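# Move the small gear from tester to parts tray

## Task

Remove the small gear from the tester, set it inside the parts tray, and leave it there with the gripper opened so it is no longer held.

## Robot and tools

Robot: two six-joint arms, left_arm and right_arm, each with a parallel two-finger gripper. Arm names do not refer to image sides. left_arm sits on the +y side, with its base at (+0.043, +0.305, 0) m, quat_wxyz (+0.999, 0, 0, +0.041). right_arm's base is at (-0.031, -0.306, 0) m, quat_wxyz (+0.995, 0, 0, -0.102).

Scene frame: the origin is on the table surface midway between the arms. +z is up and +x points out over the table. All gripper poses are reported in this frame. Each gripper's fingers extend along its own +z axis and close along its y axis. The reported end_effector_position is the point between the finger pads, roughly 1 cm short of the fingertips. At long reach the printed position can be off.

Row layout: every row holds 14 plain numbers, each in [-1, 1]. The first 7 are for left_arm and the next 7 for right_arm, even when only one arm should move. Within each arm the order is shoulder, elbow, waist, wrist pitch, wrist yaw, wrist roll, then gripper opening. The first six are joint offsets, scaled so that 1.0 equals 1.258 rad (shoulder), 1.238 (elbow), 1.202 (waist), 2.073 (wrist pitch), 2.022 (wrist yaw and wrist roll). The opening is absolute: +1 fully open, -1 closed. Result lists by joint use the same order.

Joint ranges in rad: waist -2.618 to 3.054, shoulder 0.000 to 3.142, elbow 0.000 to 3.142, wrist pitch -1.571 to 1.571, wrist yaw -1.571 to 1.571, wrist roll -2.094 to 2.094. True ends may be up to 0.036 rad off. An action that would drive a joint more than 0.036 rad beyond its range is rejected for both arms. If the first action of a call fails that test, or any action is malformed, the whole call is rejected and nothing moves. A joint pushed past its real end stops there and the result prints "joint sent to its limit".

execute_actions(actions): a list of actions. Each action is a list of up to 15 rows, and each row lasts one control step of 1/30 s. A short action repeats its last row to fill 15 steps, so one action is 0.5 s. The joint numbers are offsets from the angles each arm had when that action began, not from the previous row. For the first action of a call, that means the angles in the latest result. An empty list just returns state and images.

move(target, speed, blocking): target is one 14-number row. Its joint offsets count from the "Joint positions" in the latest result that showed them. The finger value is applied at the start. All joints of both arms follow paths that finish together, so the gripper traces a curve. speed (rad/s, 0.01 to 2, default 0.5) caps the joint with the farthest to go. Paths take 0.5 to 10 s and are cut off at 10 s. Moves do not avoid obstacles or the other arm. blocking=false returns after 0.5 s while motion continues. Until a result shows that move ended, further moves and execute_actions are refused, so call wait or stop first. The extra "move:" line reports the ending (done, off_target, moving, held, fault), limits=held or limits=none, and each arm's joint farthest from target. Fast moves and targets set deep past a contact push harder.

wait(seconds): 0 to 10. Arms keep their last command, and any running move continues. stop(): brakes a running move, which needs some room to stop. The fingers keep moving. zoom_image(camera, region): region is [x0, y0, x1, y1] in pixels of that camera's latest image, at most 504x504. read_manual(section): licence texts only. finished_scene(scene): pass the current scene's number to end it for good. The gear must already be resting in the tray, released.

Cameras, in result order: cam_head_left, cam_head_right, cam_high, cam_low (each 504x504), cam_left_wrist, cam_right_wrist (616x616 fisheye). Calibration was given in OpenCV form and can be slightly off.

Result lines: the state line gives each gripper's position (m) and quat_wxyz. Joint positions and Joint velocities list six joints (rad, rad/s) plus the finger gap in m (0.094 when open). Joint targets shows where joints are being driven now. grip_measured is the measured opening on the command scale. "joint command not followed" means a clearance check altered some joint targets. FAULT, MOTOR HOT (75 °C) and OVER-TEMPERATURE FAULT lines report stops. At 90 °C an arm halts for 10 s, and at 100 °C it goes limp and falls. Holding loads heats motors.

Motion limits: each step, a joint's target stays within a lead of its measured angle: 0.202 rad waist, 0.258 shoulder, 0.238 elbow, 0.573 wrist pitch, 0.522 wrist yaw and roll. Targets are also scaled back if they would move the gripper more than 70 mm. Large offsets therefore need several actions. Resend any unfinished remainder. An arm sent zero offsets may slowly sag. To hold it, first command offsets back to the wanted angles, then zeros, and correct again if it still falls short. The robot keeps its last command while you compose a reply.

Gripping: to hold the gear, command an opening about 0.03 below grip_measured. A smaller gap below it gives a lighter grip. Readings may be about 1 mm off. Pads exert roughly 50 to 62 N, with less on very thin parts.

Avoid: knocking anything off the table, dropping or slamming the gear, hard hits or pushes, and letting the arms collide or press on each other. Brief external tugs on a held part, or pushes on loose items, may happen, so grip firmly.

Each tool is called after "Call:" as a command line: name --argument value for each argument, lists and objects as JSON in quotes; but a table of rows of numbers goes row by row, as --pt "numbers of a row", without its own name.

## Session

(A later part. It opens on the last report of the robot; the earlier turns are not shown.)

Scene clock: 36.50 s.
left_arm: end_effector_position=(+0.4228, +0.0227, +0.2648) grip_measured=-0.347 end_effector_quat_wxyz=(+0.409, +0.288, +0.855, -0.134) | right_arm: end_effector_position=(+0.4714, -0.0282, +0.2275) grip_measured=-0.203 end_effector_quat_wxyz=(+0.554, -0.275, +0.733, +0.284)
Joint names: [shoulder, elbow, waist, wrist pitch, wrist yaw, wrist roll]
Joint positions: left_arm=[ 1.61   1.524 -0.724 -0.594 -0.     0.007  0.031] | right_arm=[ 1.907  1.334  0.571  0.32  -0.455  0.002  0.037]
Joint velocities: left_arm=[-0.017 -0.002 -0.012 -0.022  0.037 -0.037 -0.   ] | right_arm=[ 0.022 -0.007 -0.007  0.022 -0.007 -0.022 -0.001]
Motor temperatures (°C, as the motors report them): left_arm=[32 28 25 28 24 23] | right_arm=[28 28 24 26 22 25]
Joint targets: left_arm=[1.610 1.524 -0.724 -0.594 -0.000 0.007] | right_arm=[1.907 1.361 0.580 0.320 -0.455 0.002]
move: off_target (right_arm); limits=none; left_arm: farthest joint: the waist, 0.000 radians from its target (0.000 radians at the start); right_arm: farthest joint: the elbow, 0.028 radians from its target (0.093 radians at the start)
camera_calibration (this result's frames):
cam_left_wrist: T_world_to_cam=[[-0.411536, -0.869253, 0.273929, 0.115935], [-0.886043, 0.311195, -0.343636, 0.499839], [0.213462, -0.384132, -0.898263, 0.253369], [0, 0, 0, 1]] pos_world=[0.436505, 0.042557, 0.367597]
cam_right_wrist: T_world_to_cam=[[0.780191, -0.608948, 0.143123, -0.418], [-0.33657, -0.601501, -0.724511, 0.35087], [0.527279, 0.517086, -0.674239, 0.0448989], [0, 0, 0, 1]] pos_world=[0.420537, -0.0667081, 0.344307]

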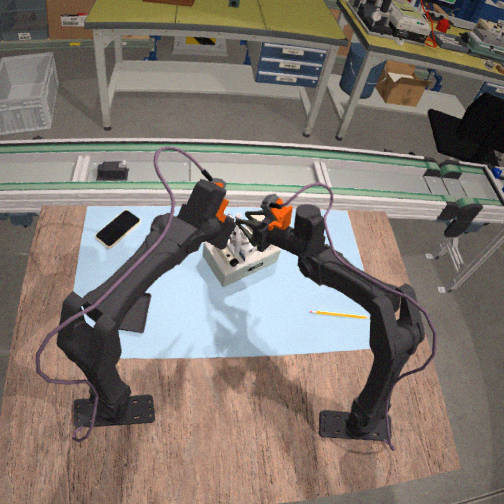

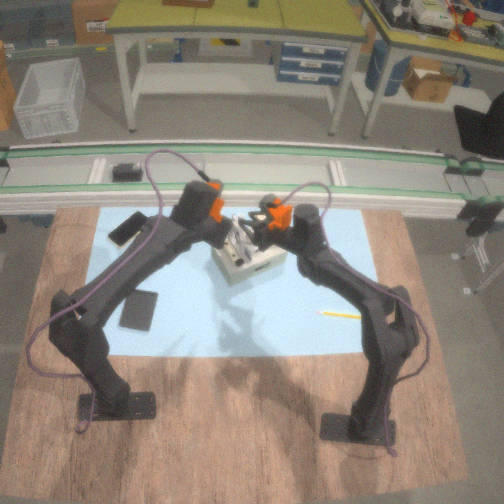

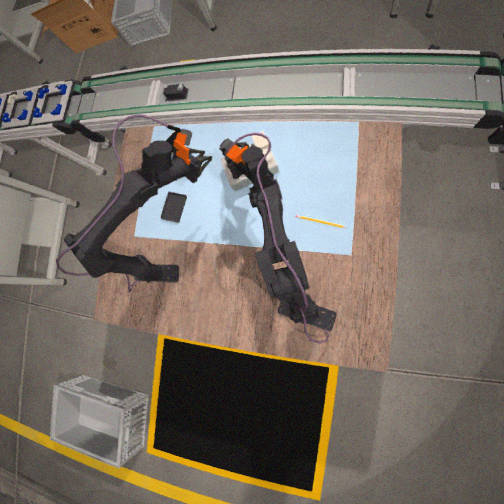

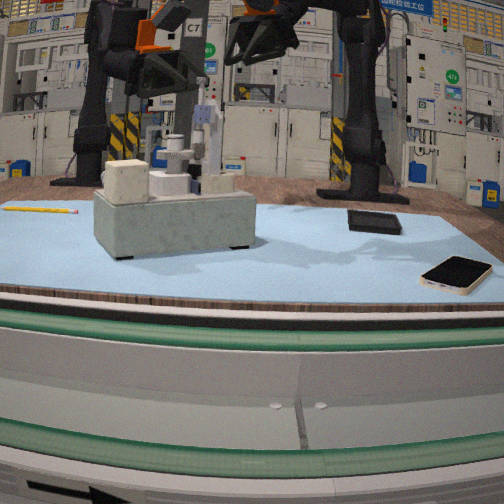

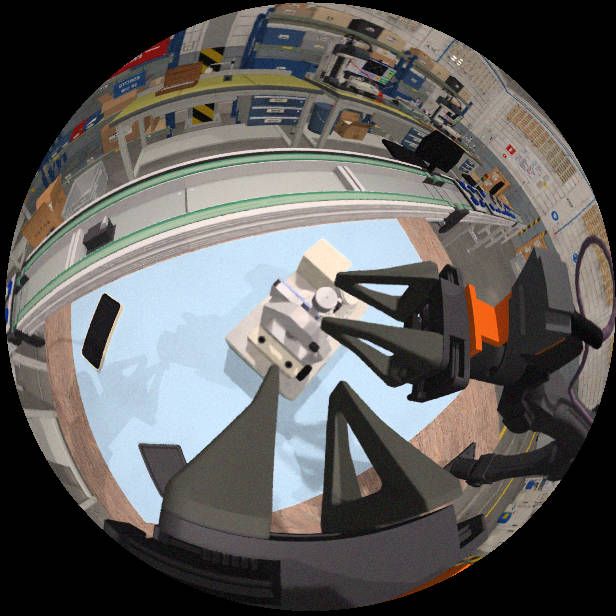

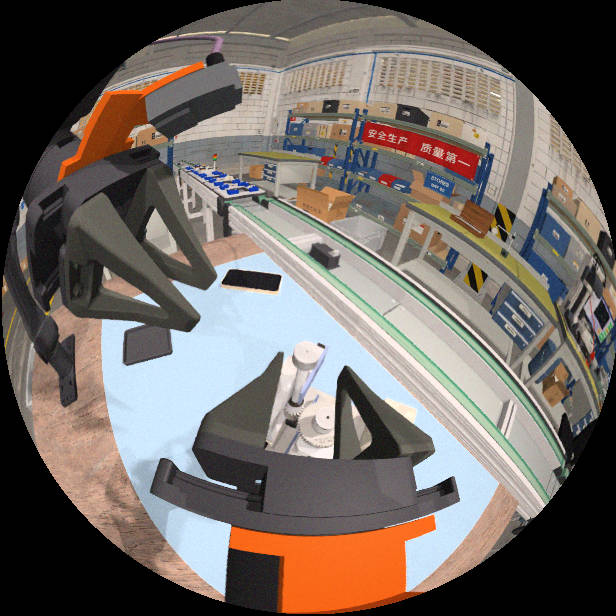

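Call:
move --target '[0,0,0,0,0,0,-0.35,0.03,0.012,0.012,0,0,0,-0.2]' --speed 0.08

Call:
move --target '[0,0,0,0,0,0,-0.35,0,0,0,0,0,0,-0.85]'

Call:
zoom_image --camera "cam_low" --region '[120, 20, 300, 200]'

Scene clock: 37.53 s.
left_arm: end_effector_position=(+0.4228, +0.0227, +0.2648) grip_measured=-0.347 end_effector_quat_wxyz=(+0.409, +0.288, +0.855, -0.134) | right_arm: end_effector_position=(+0.4737, -0.0253, +0.2087) grip_measured=-0.203 end_effector_quat_wxyz=(+0.540, -0.275, +0.743, +0.285)
Joint names: [shoulder, elbow, waist, wrist pitch, wrist yaw, wrist roll]
Joint positions: left_arm=[ 1.61   1.524 -0.724 -0.594 -0.     0.007  0.031] | right_arm=[ 1.942  1.334  0.574  0.321 -0.455  0.003  0.037]
Joint velocities: left_arm=[-0.007 -0.007 -0.007 -0.037  0.007  0.037  0.   ] | right_arm=[-0.012 -0.012  0.002 -0.007 -0.007  0.007  0.   ]
Motor temperatures (°C, as the motors report them): left_arm=[32 28 25 28 24 23] | right_arm=[28 28 24 26 22 25]
Joint targets: left_arm=[1.610 1.524 -0.724 -0.594 -0.000 0.007] | right_arm=[1.945 1.348 0.585 0.320 -0.455 0.002]
move: done; limits=none; left_arm: farthest joint: the waist, 0.000 radians from its target (0.000 radians at the start); right_arm: farthest joint: the elbow, 0.015 radians from its target (0.015 radians at the start)
camera_calibration (this result's frames):
cam_left_wrist: T_world_to_cam=[[-0.411536, -0.869253, 0.273929, 0.115935], [-0.886043, 0.311195, -0.343636, 0.499839], [0.213462, -0.384132, -0.898263, 0.253369], [0, 0, 0, 1]] pos_world=[0.436505, 0.042557, 0.367597]
cam_right_wrist: T_world_to_cam=[[0.78646, -0.604769, 0.125441, -0.414603], [-0.357194, -0.611034, -0.706434, 0.34549], [0.503878, 0.510776, -0.696574, 0.0450525], [0, 0, 0, 1]] pos_world=[0.426775, -0.0626444, 0.327456]

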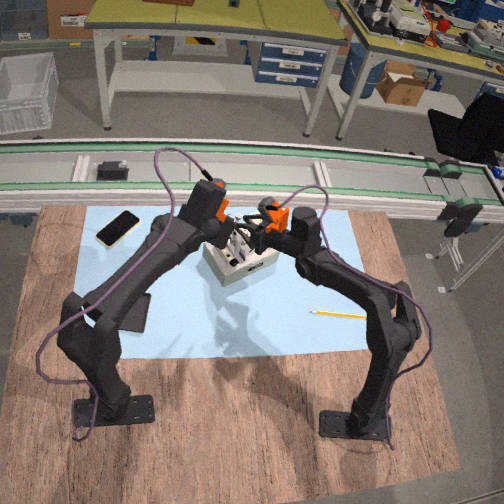

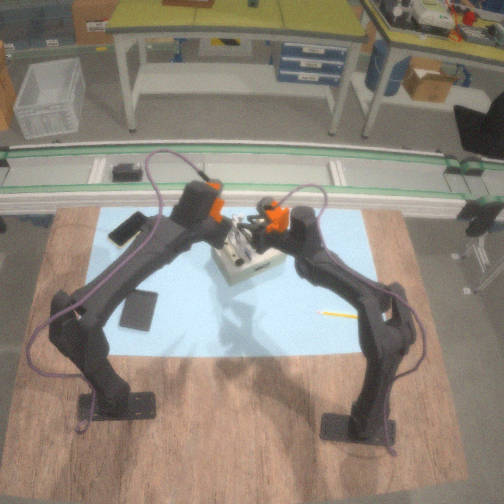

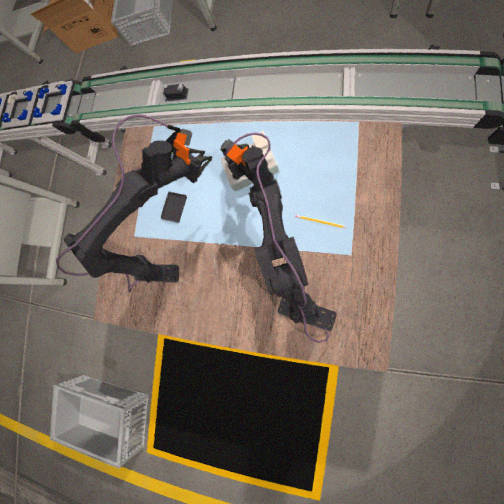

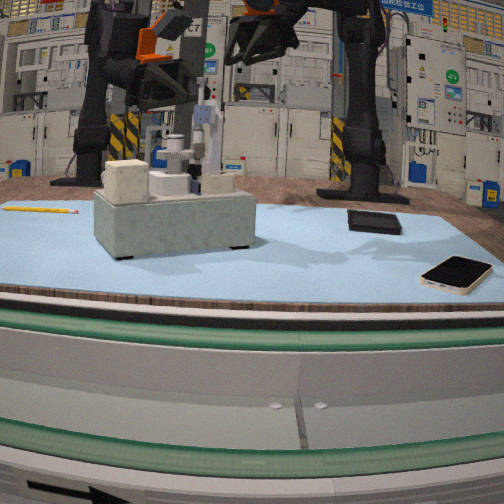

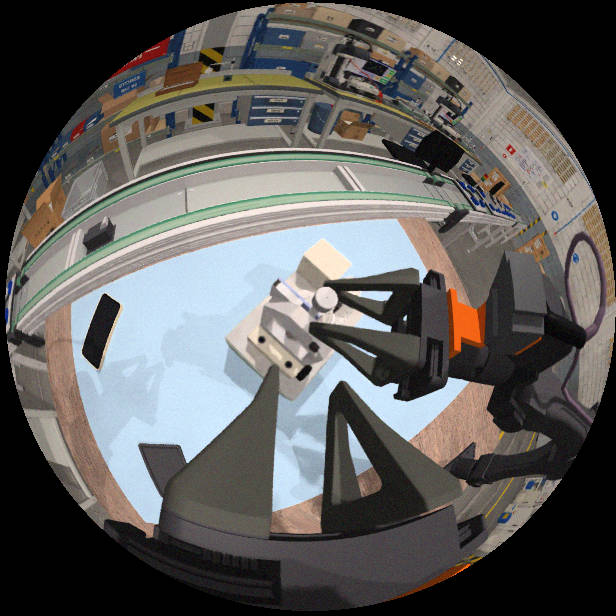

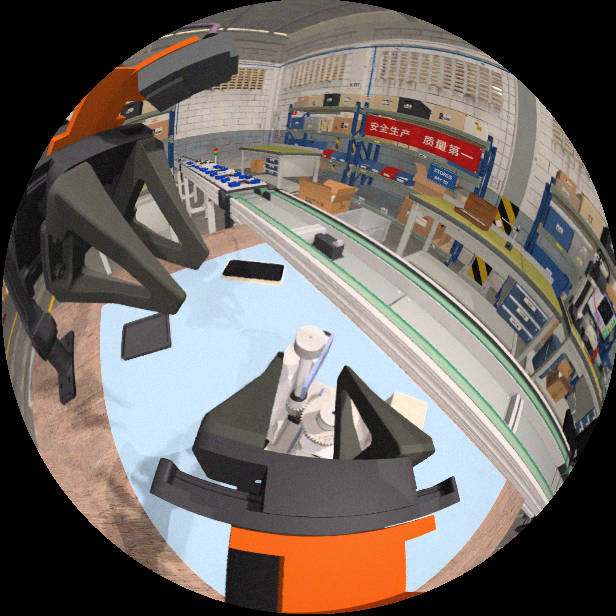

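Scene clock: 38.03 s.
left_arm: end_effector_position=(+0.4228, +0.0227, +0.2648) grip_measured=-0.347 end_effector_quat_wxyz=(+0.409, +0.288, +0.855, -0.134) | right_arm: end_effector_position=(+0.4713, -0.0218, +0.2105) grip_measured=-0.843 end_effector_quat_wxyz=(+0.540, -0.281, +0.738, +0.292)
Joint names: [shoulder, elbow, waist, wrist pitch, wrist yaw, wrist roll]
Joint positions: left_arm=[ 1.61   1.524 -0.724 -0.594 -0.     0.007  0.031] | right_arm=[ 1.942  1.334  0.577  0.328 -0.471  0.002  0.007]
Joint velocities: left_arm=[-0.017  0.002 -0.002 -0.007 -0.007 -0.007  0.   ] | right_arm=[-0.002 -0.002 -0.017 -0.007 -0.007 -0.007 -0.   ]
Motor temperatures (°C, as the motors report them): left_arm=[31 28 25 28 24 23] | right_arm=[28 28 24 26 22 25]
Joint targets: left_arm=[1.610 1.524 -0.724 -0.594 -0.000 0.007] | right_arm=[1.942 1.334 0.574 0.321 -0.456 0.003]
move: done; limits=none; left_arm: farthest joint: the waist, 0.000 radians from its target (0.000 radians at the start); right_arm: farthest joint: the wrist yaw, 0.016 radians from its target (0.000 radians at the start)
camera_calibration (this result's frames):
cam_left_wrist: T_world_to_cam=[[-0.411536, -0.869253, 0.273929, 0.115935], [-0.886043, 0.311195, -0.343636, 0.499839], [0.213462, -0.384132, -0.898263, 0.253369], [0, 0, 0, 1]] pos_world=[0.436505, 0.042557, 0.367597]
cam_right_wrist: T_world_to_cam=[[0.796747, -0.591062, 0.125859, -0.415341], [-0.342461, -0.613208, -0.711826, 0.34219], [0.497911, 0.524043, -0.690987, 0.0476413], [0, 0, 0, 1]] pos_world=[0.424388, -0.0606246, 0.328774]

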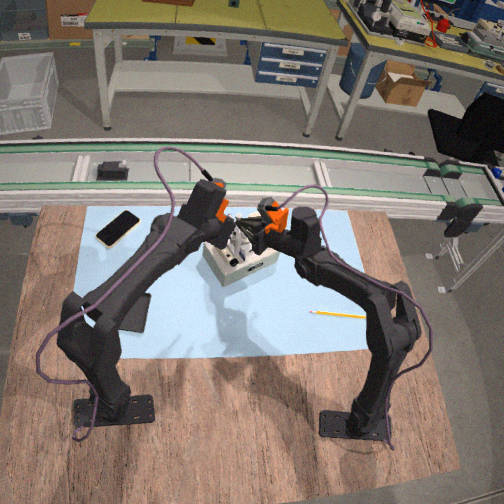

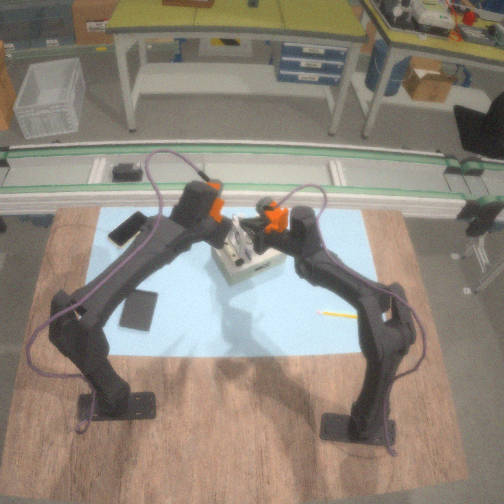

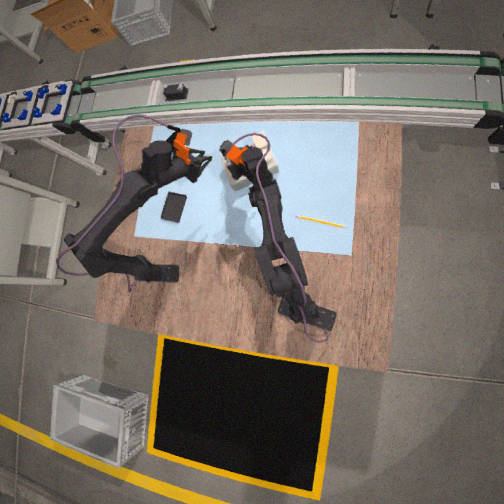

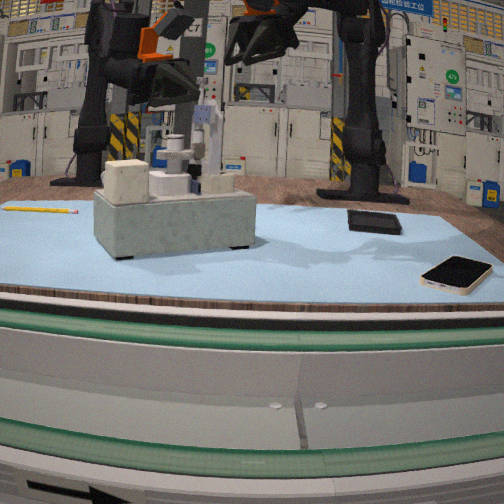

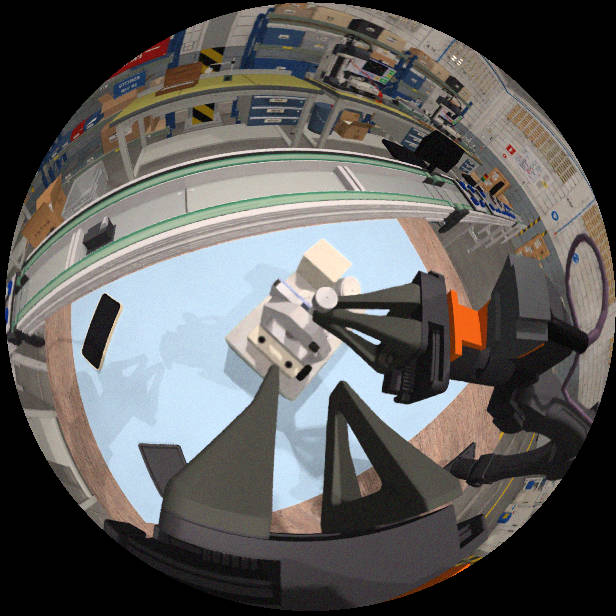

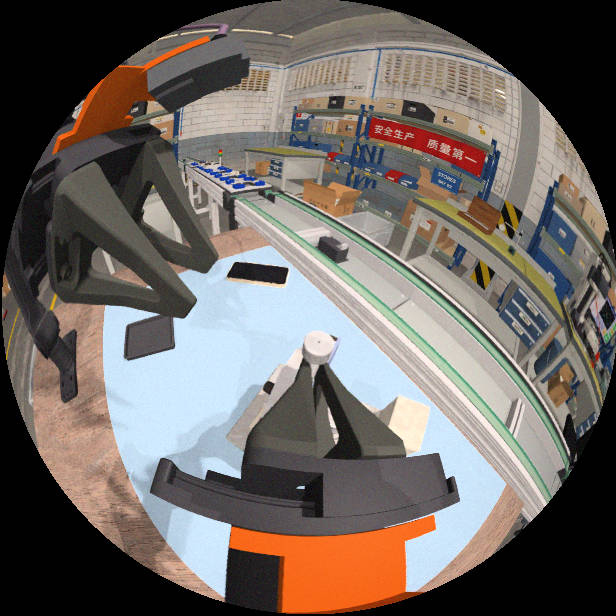

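Region (120, 20, 300, 200) of cam_low's 504x504 image, scaled by 2.800, with more detail than that image has.

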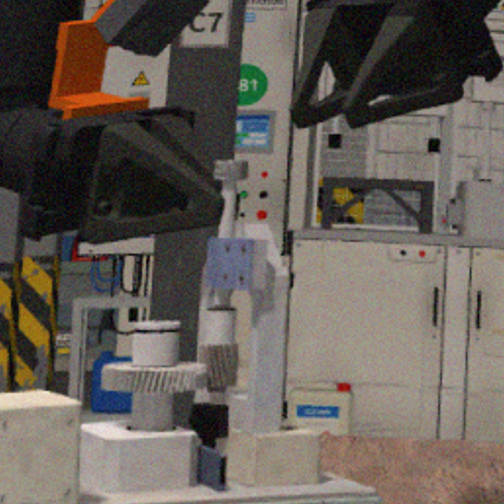

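Call:
move --target '[0.19,-0.403,0.236,0.552,0.272,0,-0.5,-0.01,0.085,0,0,0,0,-0.9]' --speed 0.5

Call:
zoom_image --camera "cam_left_wrist" --region '[200, 200, 420, 420]'

Call:
zoom_image --camera "cam_low" --region '[120, 20, 320, 220]'

Scene clock: 41.47 s.
left_arm: end_effector_position=(+0.4938, +0.0352, +0.1693) grip_measured=-0.497 end_effector_quat_wxyz=(+0.527, +0.300, +0.731, -0.313) | right_arm: end_effector_position=(+0.4717, -0.0208, +0.2126) grip_measured=-0.880 end_effector_quat_wxyz=(+0.527, -0.292, +0.746, +0.285)
Joint names: [shoulder, elbow, waist, wrist pitch, wrist yaw, wrist roll]
Joint positions: left_arm=[ 1.849  1.028 -0.448  0.526  0.539  0.007  0.024] | right_arm=[ 1.942  1.381  0.577  0.237 -0.476 -0.029  0.006]
Joint velocities: left_arm=[ 0.022 -0.022 -0.007 -0.037  0.022 -0.066 -0.   ] | right_arm=[-0.012  0.007  0.002  0.007 -0.081 -0.022 -0.   ]
Motor temperatures (°C, as the motors report them): left_arm=[31 28 25 29 24 23] | right_arm=[28 28 24 27 22 25]
Joint targets: left_arm=[1.849 1.025 -0.440 0.550 0.550 0.007] | right_arm=[1.929 1.439 0.577 0.328 -0.471 0.002]
move: off_target (left_arm, right_arm); limits=none; left_arm: farthest joint: the wrist pitch, 0.024 radians from its target (1.144 radians at the start); right_arm: farthest joint: the wrist pitch, 0.091 radians from its target (0.000 radians at the start)
camera_calibration (this result's frames):
cam_left_wrist: T_world_to_cam=[[-0.645896, -0.60549, 0.464974, 0.256317], [-0.720543, 0.282244, -0.633369, 0.49437], [0.252262, -0.744124, -0.618582, 0.103391], [0, 0, 0, 1]] pos_world=[0.495687, 0.0926006, 0.257893]
cam_right_wrist: T_world_to_cam=[[0.806342, -0.576682, 0.131343, -0.420802], [-0.346906, -0.640998, -0.684673, 0.340178], [0.47903, 0.506517, -0.716918, 0.0624041], [0, 0, 0, 1]] pos_world=[0.427427, -0.0562242, 0.332919]

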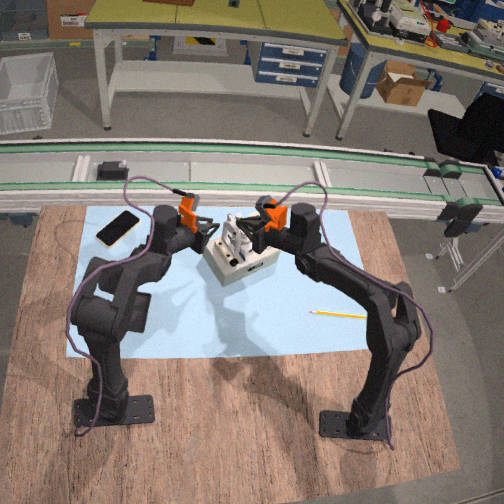

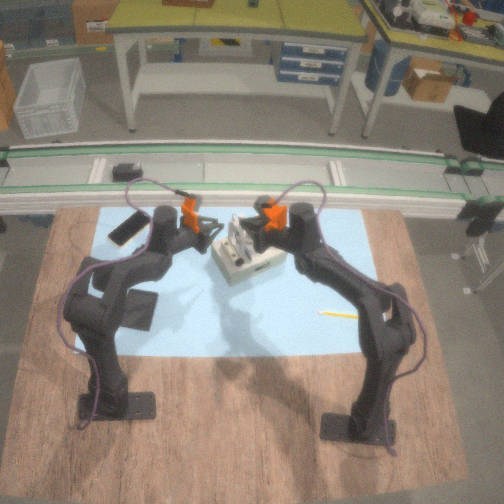

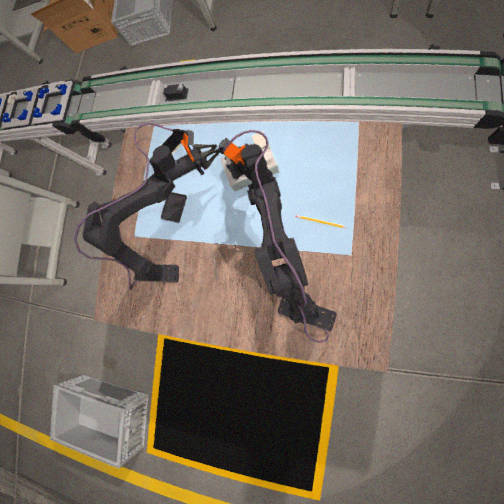

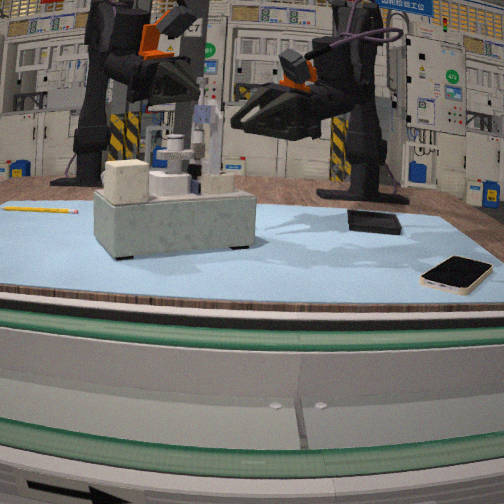

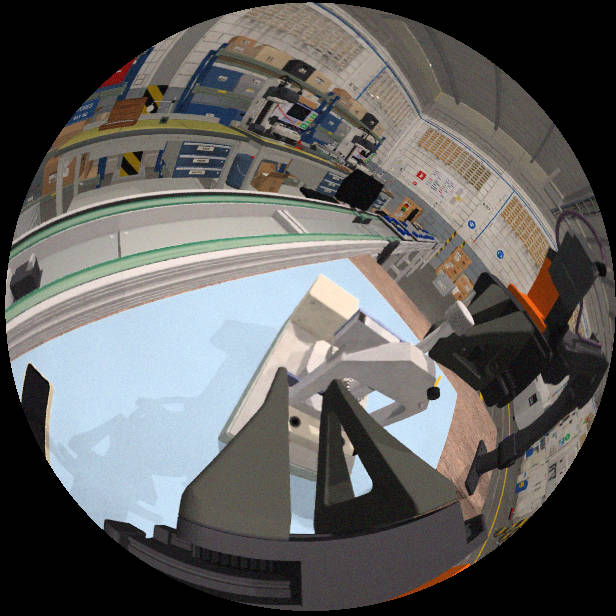

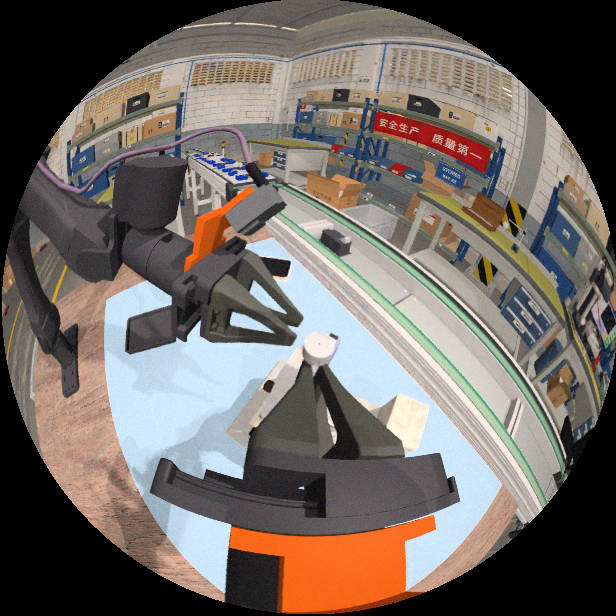

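Region (200, 200, 420, 420) of cam_left_wrist's 616x616 image, scaled by 2.291, with more detail than that image has.

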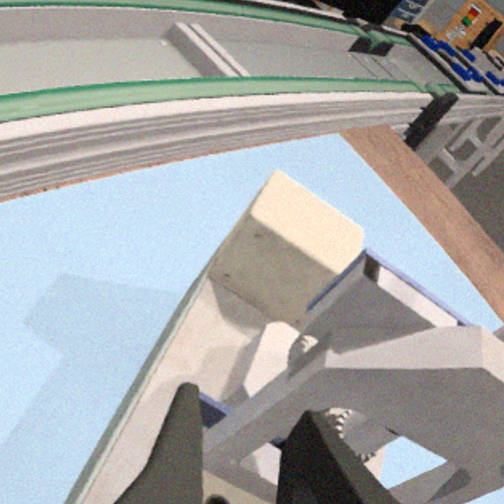

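Region (120, 20, 320, 220) of cam_low's 504x504 image, scaled by 2.520, with more detail than that image has.

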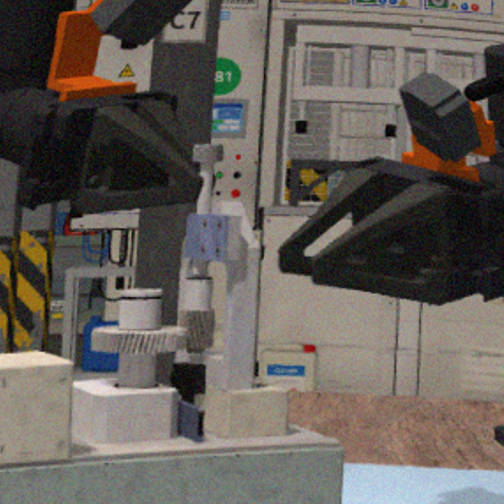

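Call:
move --target '[0.104,-0.03,0.028,0.089,0.154,0,-0.45,-0.03,0.09,0,0.06,0,0.015,-0.9]' --speed 0.2

Call:
zoom_image --camera "cam_left_wrist" --region '[200, 240, 420, 460]'

Call:
zoom_image --camera "cam_low" --region '[120, 20, 320, 220]'

Scene clock: 44.60 s.
left_arm: end_effector_position=(+0.4628, +0.0153, +0.1366) grip_measured=-0.453 end_effector_quat_wxyz=(+0.483, +0.367, +0.679, -0.413) | right_arm: end_effector_position=(+0.4720, -0.0209, +0.2141) grip_measured=-0.881 end_effector_quat_wxyz=(+0.519, -0.296, +0.751, +0.282)
Joint names: [shoulder, elbow, waist, wrist pitch, wrist yaw, wrist roll]
Joint positions: left_arm=[ 1.978  0.998 -0.425  0.688  0.838  0.007  0.026] | right_arm=[ 1.942  1.409  0.576  0.185 -0.477 -0.043  0.006]
Joint velocities: left_arm=[ 0.012 -0.022  0.012 -0.007 -0.022 -0.066  0.   ] | right_arm=[ 0.002  0.007 -0.002 -0.022 -0.051  0.007  0.   ]
Motor temperatures (°C, as the motors report them): left_arm=[30 28 25 29 24 23] | right_arm=[29 29 24 28 22 25]
Joint targets: left_arm=[1.980 0.991 -0.415 0.711 0.850 0.007] | right_arm=[1.908 1.483 0.576 0.342 -0.476 -0.004]
move: off_target (left_arm, right_arm); limits=none; left_arm: farthest joint: the wrist pitch, 0.022 radians from its target (0.184 radians at the start); right_arm: farthest joint: the wrist pitch, 0.176 radians from its target (0.124 radians at the start)
camera_calibration (this result's frames):
cam_left_wrist: T_world_to_cam=[[-0.76275, -0.377893, 0.524795, 0.281827], [-0.646108, 0.410765, -0.643286, 0.421923], [0.0275256, -0.82974, -0.55747, 0.173171], [0, 0, 0, 1]] pos_world=[0.482804, 0.0768759, 0.220054]
cam_right_wrist: T_world_to_cam=[[0.810676, -0.570697, 0.130802, -0.423108], [-0.352348, -0.653952, -0.669476, 0.34033], [0.467606, 0.49664, -0.731227, 0.0716632], [0, 0, 0, 1]] pos_world=[0.429408, -0.0544983, 0.335588]

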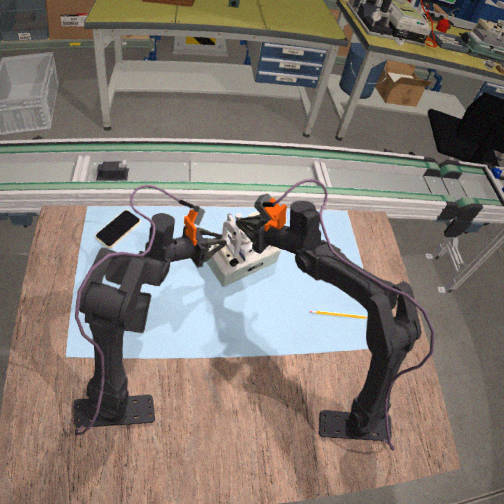

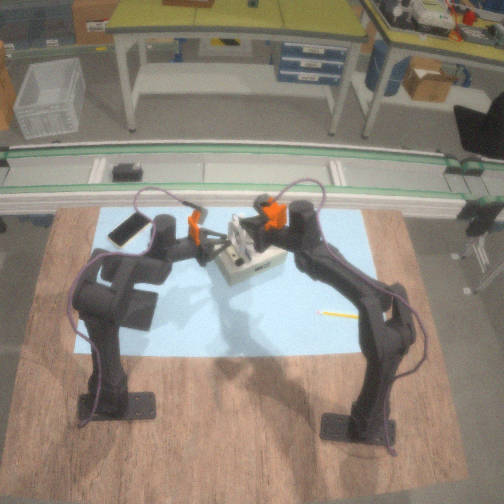

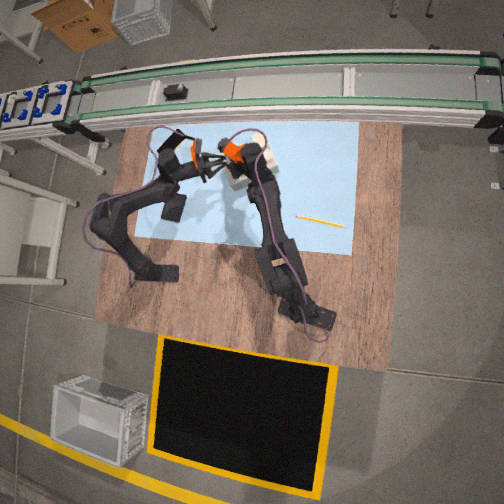

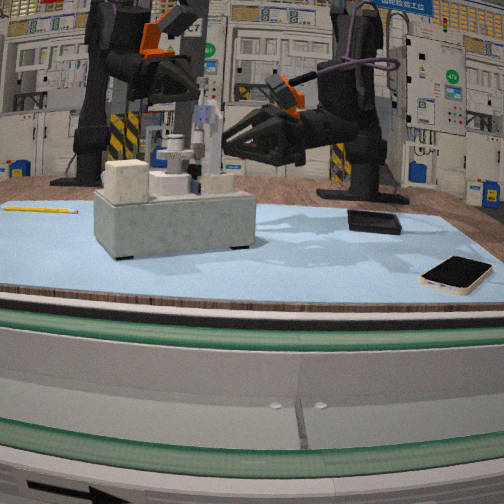

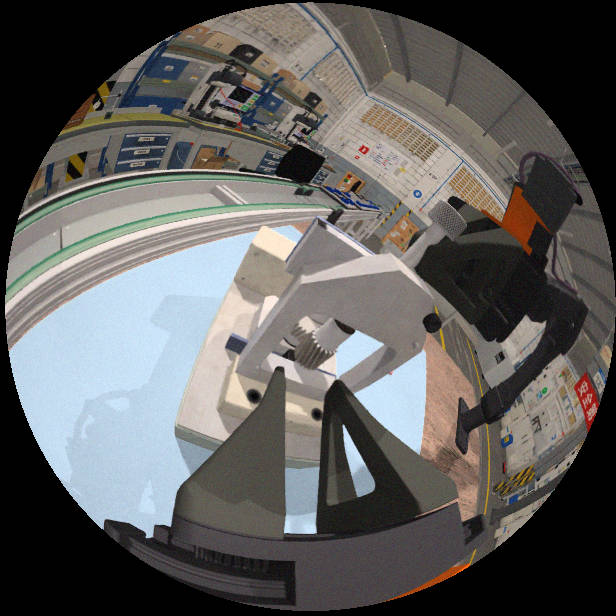

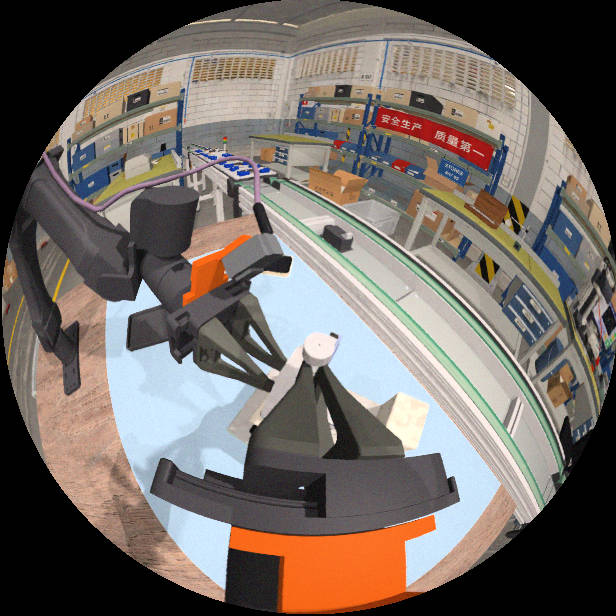

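Region (200, 240, 420, 460) of cam_left_wrist's 616x616 image, scaled by 2.291, with more detail than that image has.

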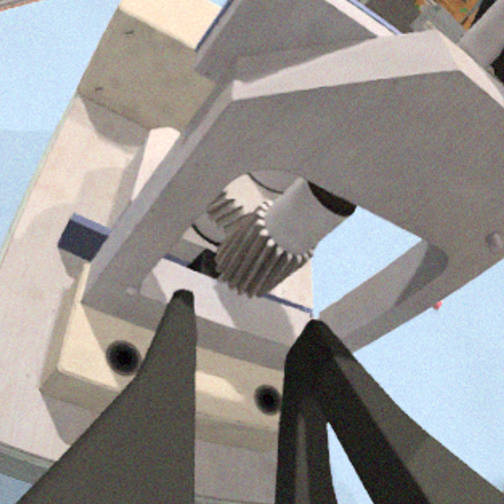

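Region (120, 20, 320, 220) of cam_low's 504x504 image, scaled by 2.520, with more detail than that image has.

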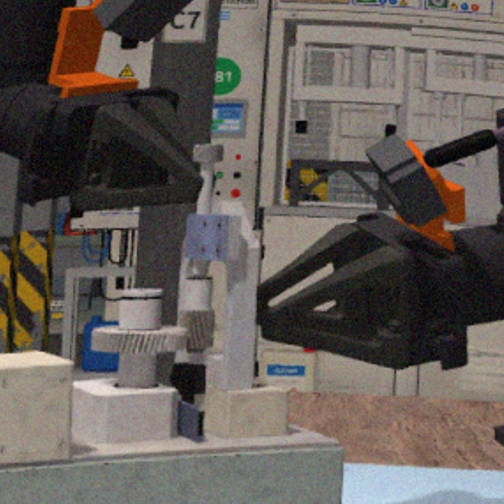

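Call:
move --target '[0,0,0,0.01,0,0,-0.45,-0.04,0.14,0,0.22,0,0.02,-0.92]' --speed 0.3

Call:
zoom_image --camera "cam_low" --region '[120, 20, 320, 220]'

Scene clock: 46.63 s.
left_arm: end_effector_position=(+0.4628, +0.0153, +0.1367) grip_measured=-0.453 end_effector_quat_wxyz=(+0.483, +0.367, +0.679, -0.413) | right_arm: end_effector_position=(+0.4721, -0.0209, +0.2141) grip_measured=-0.883 end_effector_quat_wxyz=(+0.522, -0.301, +0.748, +0.280)
Joint names: [shoulder, elbow, waist, wrist pitch, wrist yaw, wrist roll]
Joint positions: left_arm=[ 1.978  0.998 -0.425  0.688  0.838  0.007  0.026] | right_arm=[ 1.942  1.407  0.575  0.191 -0.479 -0.055  0.006]
Joint velocities: left_arm=[-0.007 -0.002 -0.017  0.007 -0.095 -0.066 -0.   ] | right_arm=[-0.002 -0.017 -0.007 -0.007 -0.007 -0.066  0.001]
Motor temperatures (°C, as the motors report them): left_arm=[30 27 25 29 24 23] | right_arm=[30 30 24 29 22 25]
Joint targets: left_arm=[1.978 0.998 -0.425 0.709 0.838 0.007] | right_arm=[1.920 1.482 0.575 0.383 -0.479 -0.032]
move: off_target (right_arm); limits=none; left_arm: farthest joint: the wrist pitch, 0.020 radians from its target (0.020 radians at the start); right_arm: farthest joint: the wrist pitch, 0.450 radians from its target (0.456 radians at the start)
camera_calibration (this result's frames):
cam_left_wrist: T_world_to_cam=[[-0.763057, -0.377492, 0.524637, 0.281896], [-0.64575, 0.410852, -0.643589, 0.421839], [0.027402, -0.829879, -0.557269, 0.173223], [0, 0, 0, 1]] pos_world=[0.482759, 0.0768544, 0.22013]
cam_right_wrist: T_world_to_cam=[[0.811978, -0.565817, 0.143332, -0.426382], [-0.341326, -0.659484, -0.669759, 0.335074], [0.473486, 0.494906, -0.728614, 0.068328], [0, 0, 0, 1]] pos_world=[0.42823, -0.054094, 0.335318]

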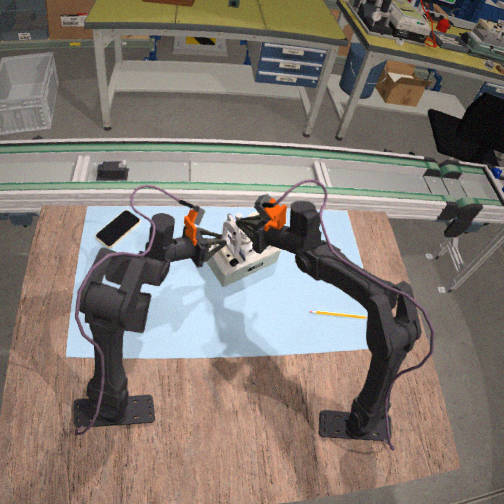

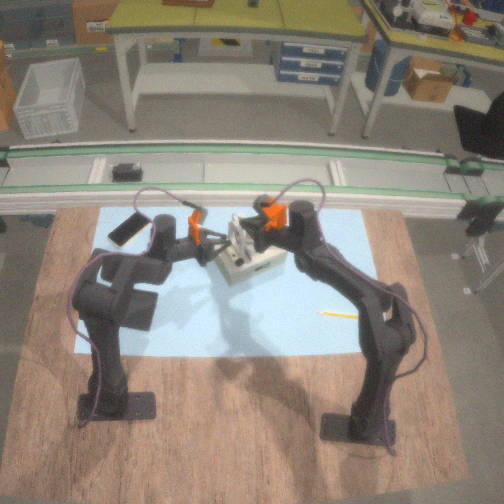

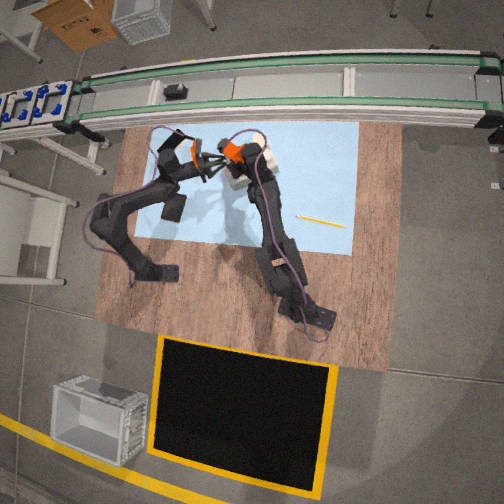

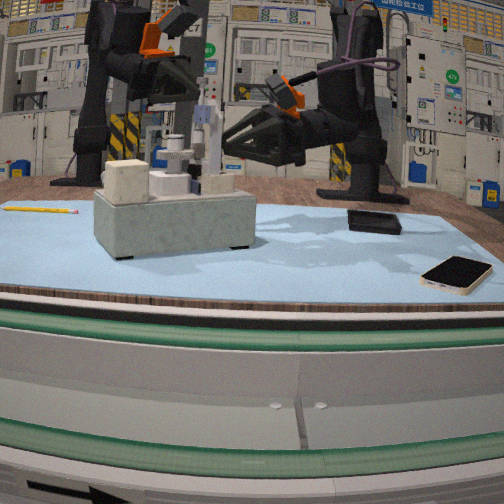

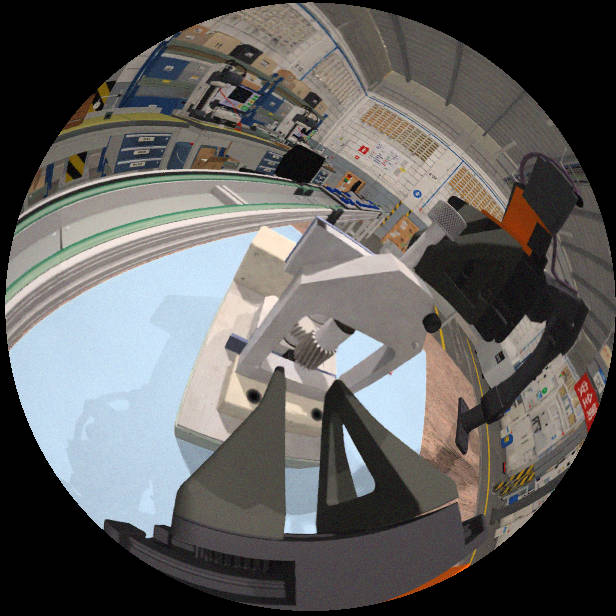

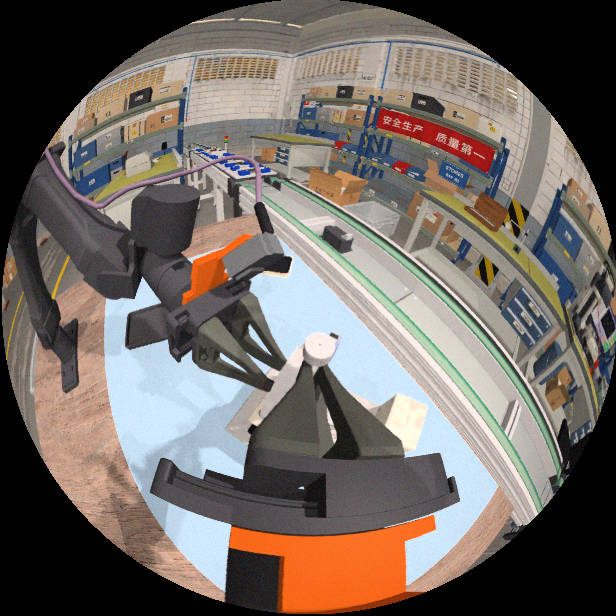

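Region (120, 20, 320, 220) of cam_low's 504x504 image, scaled by 2.520, with more detail than that image has.

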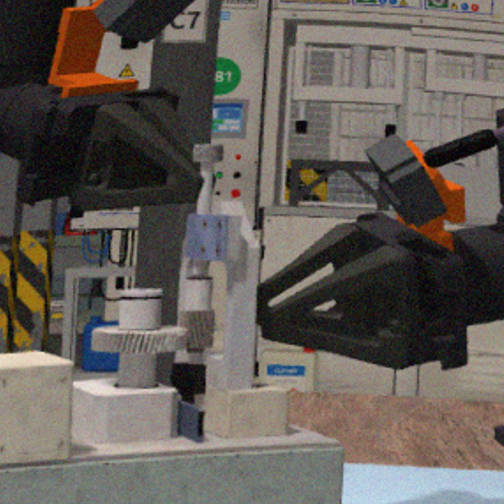

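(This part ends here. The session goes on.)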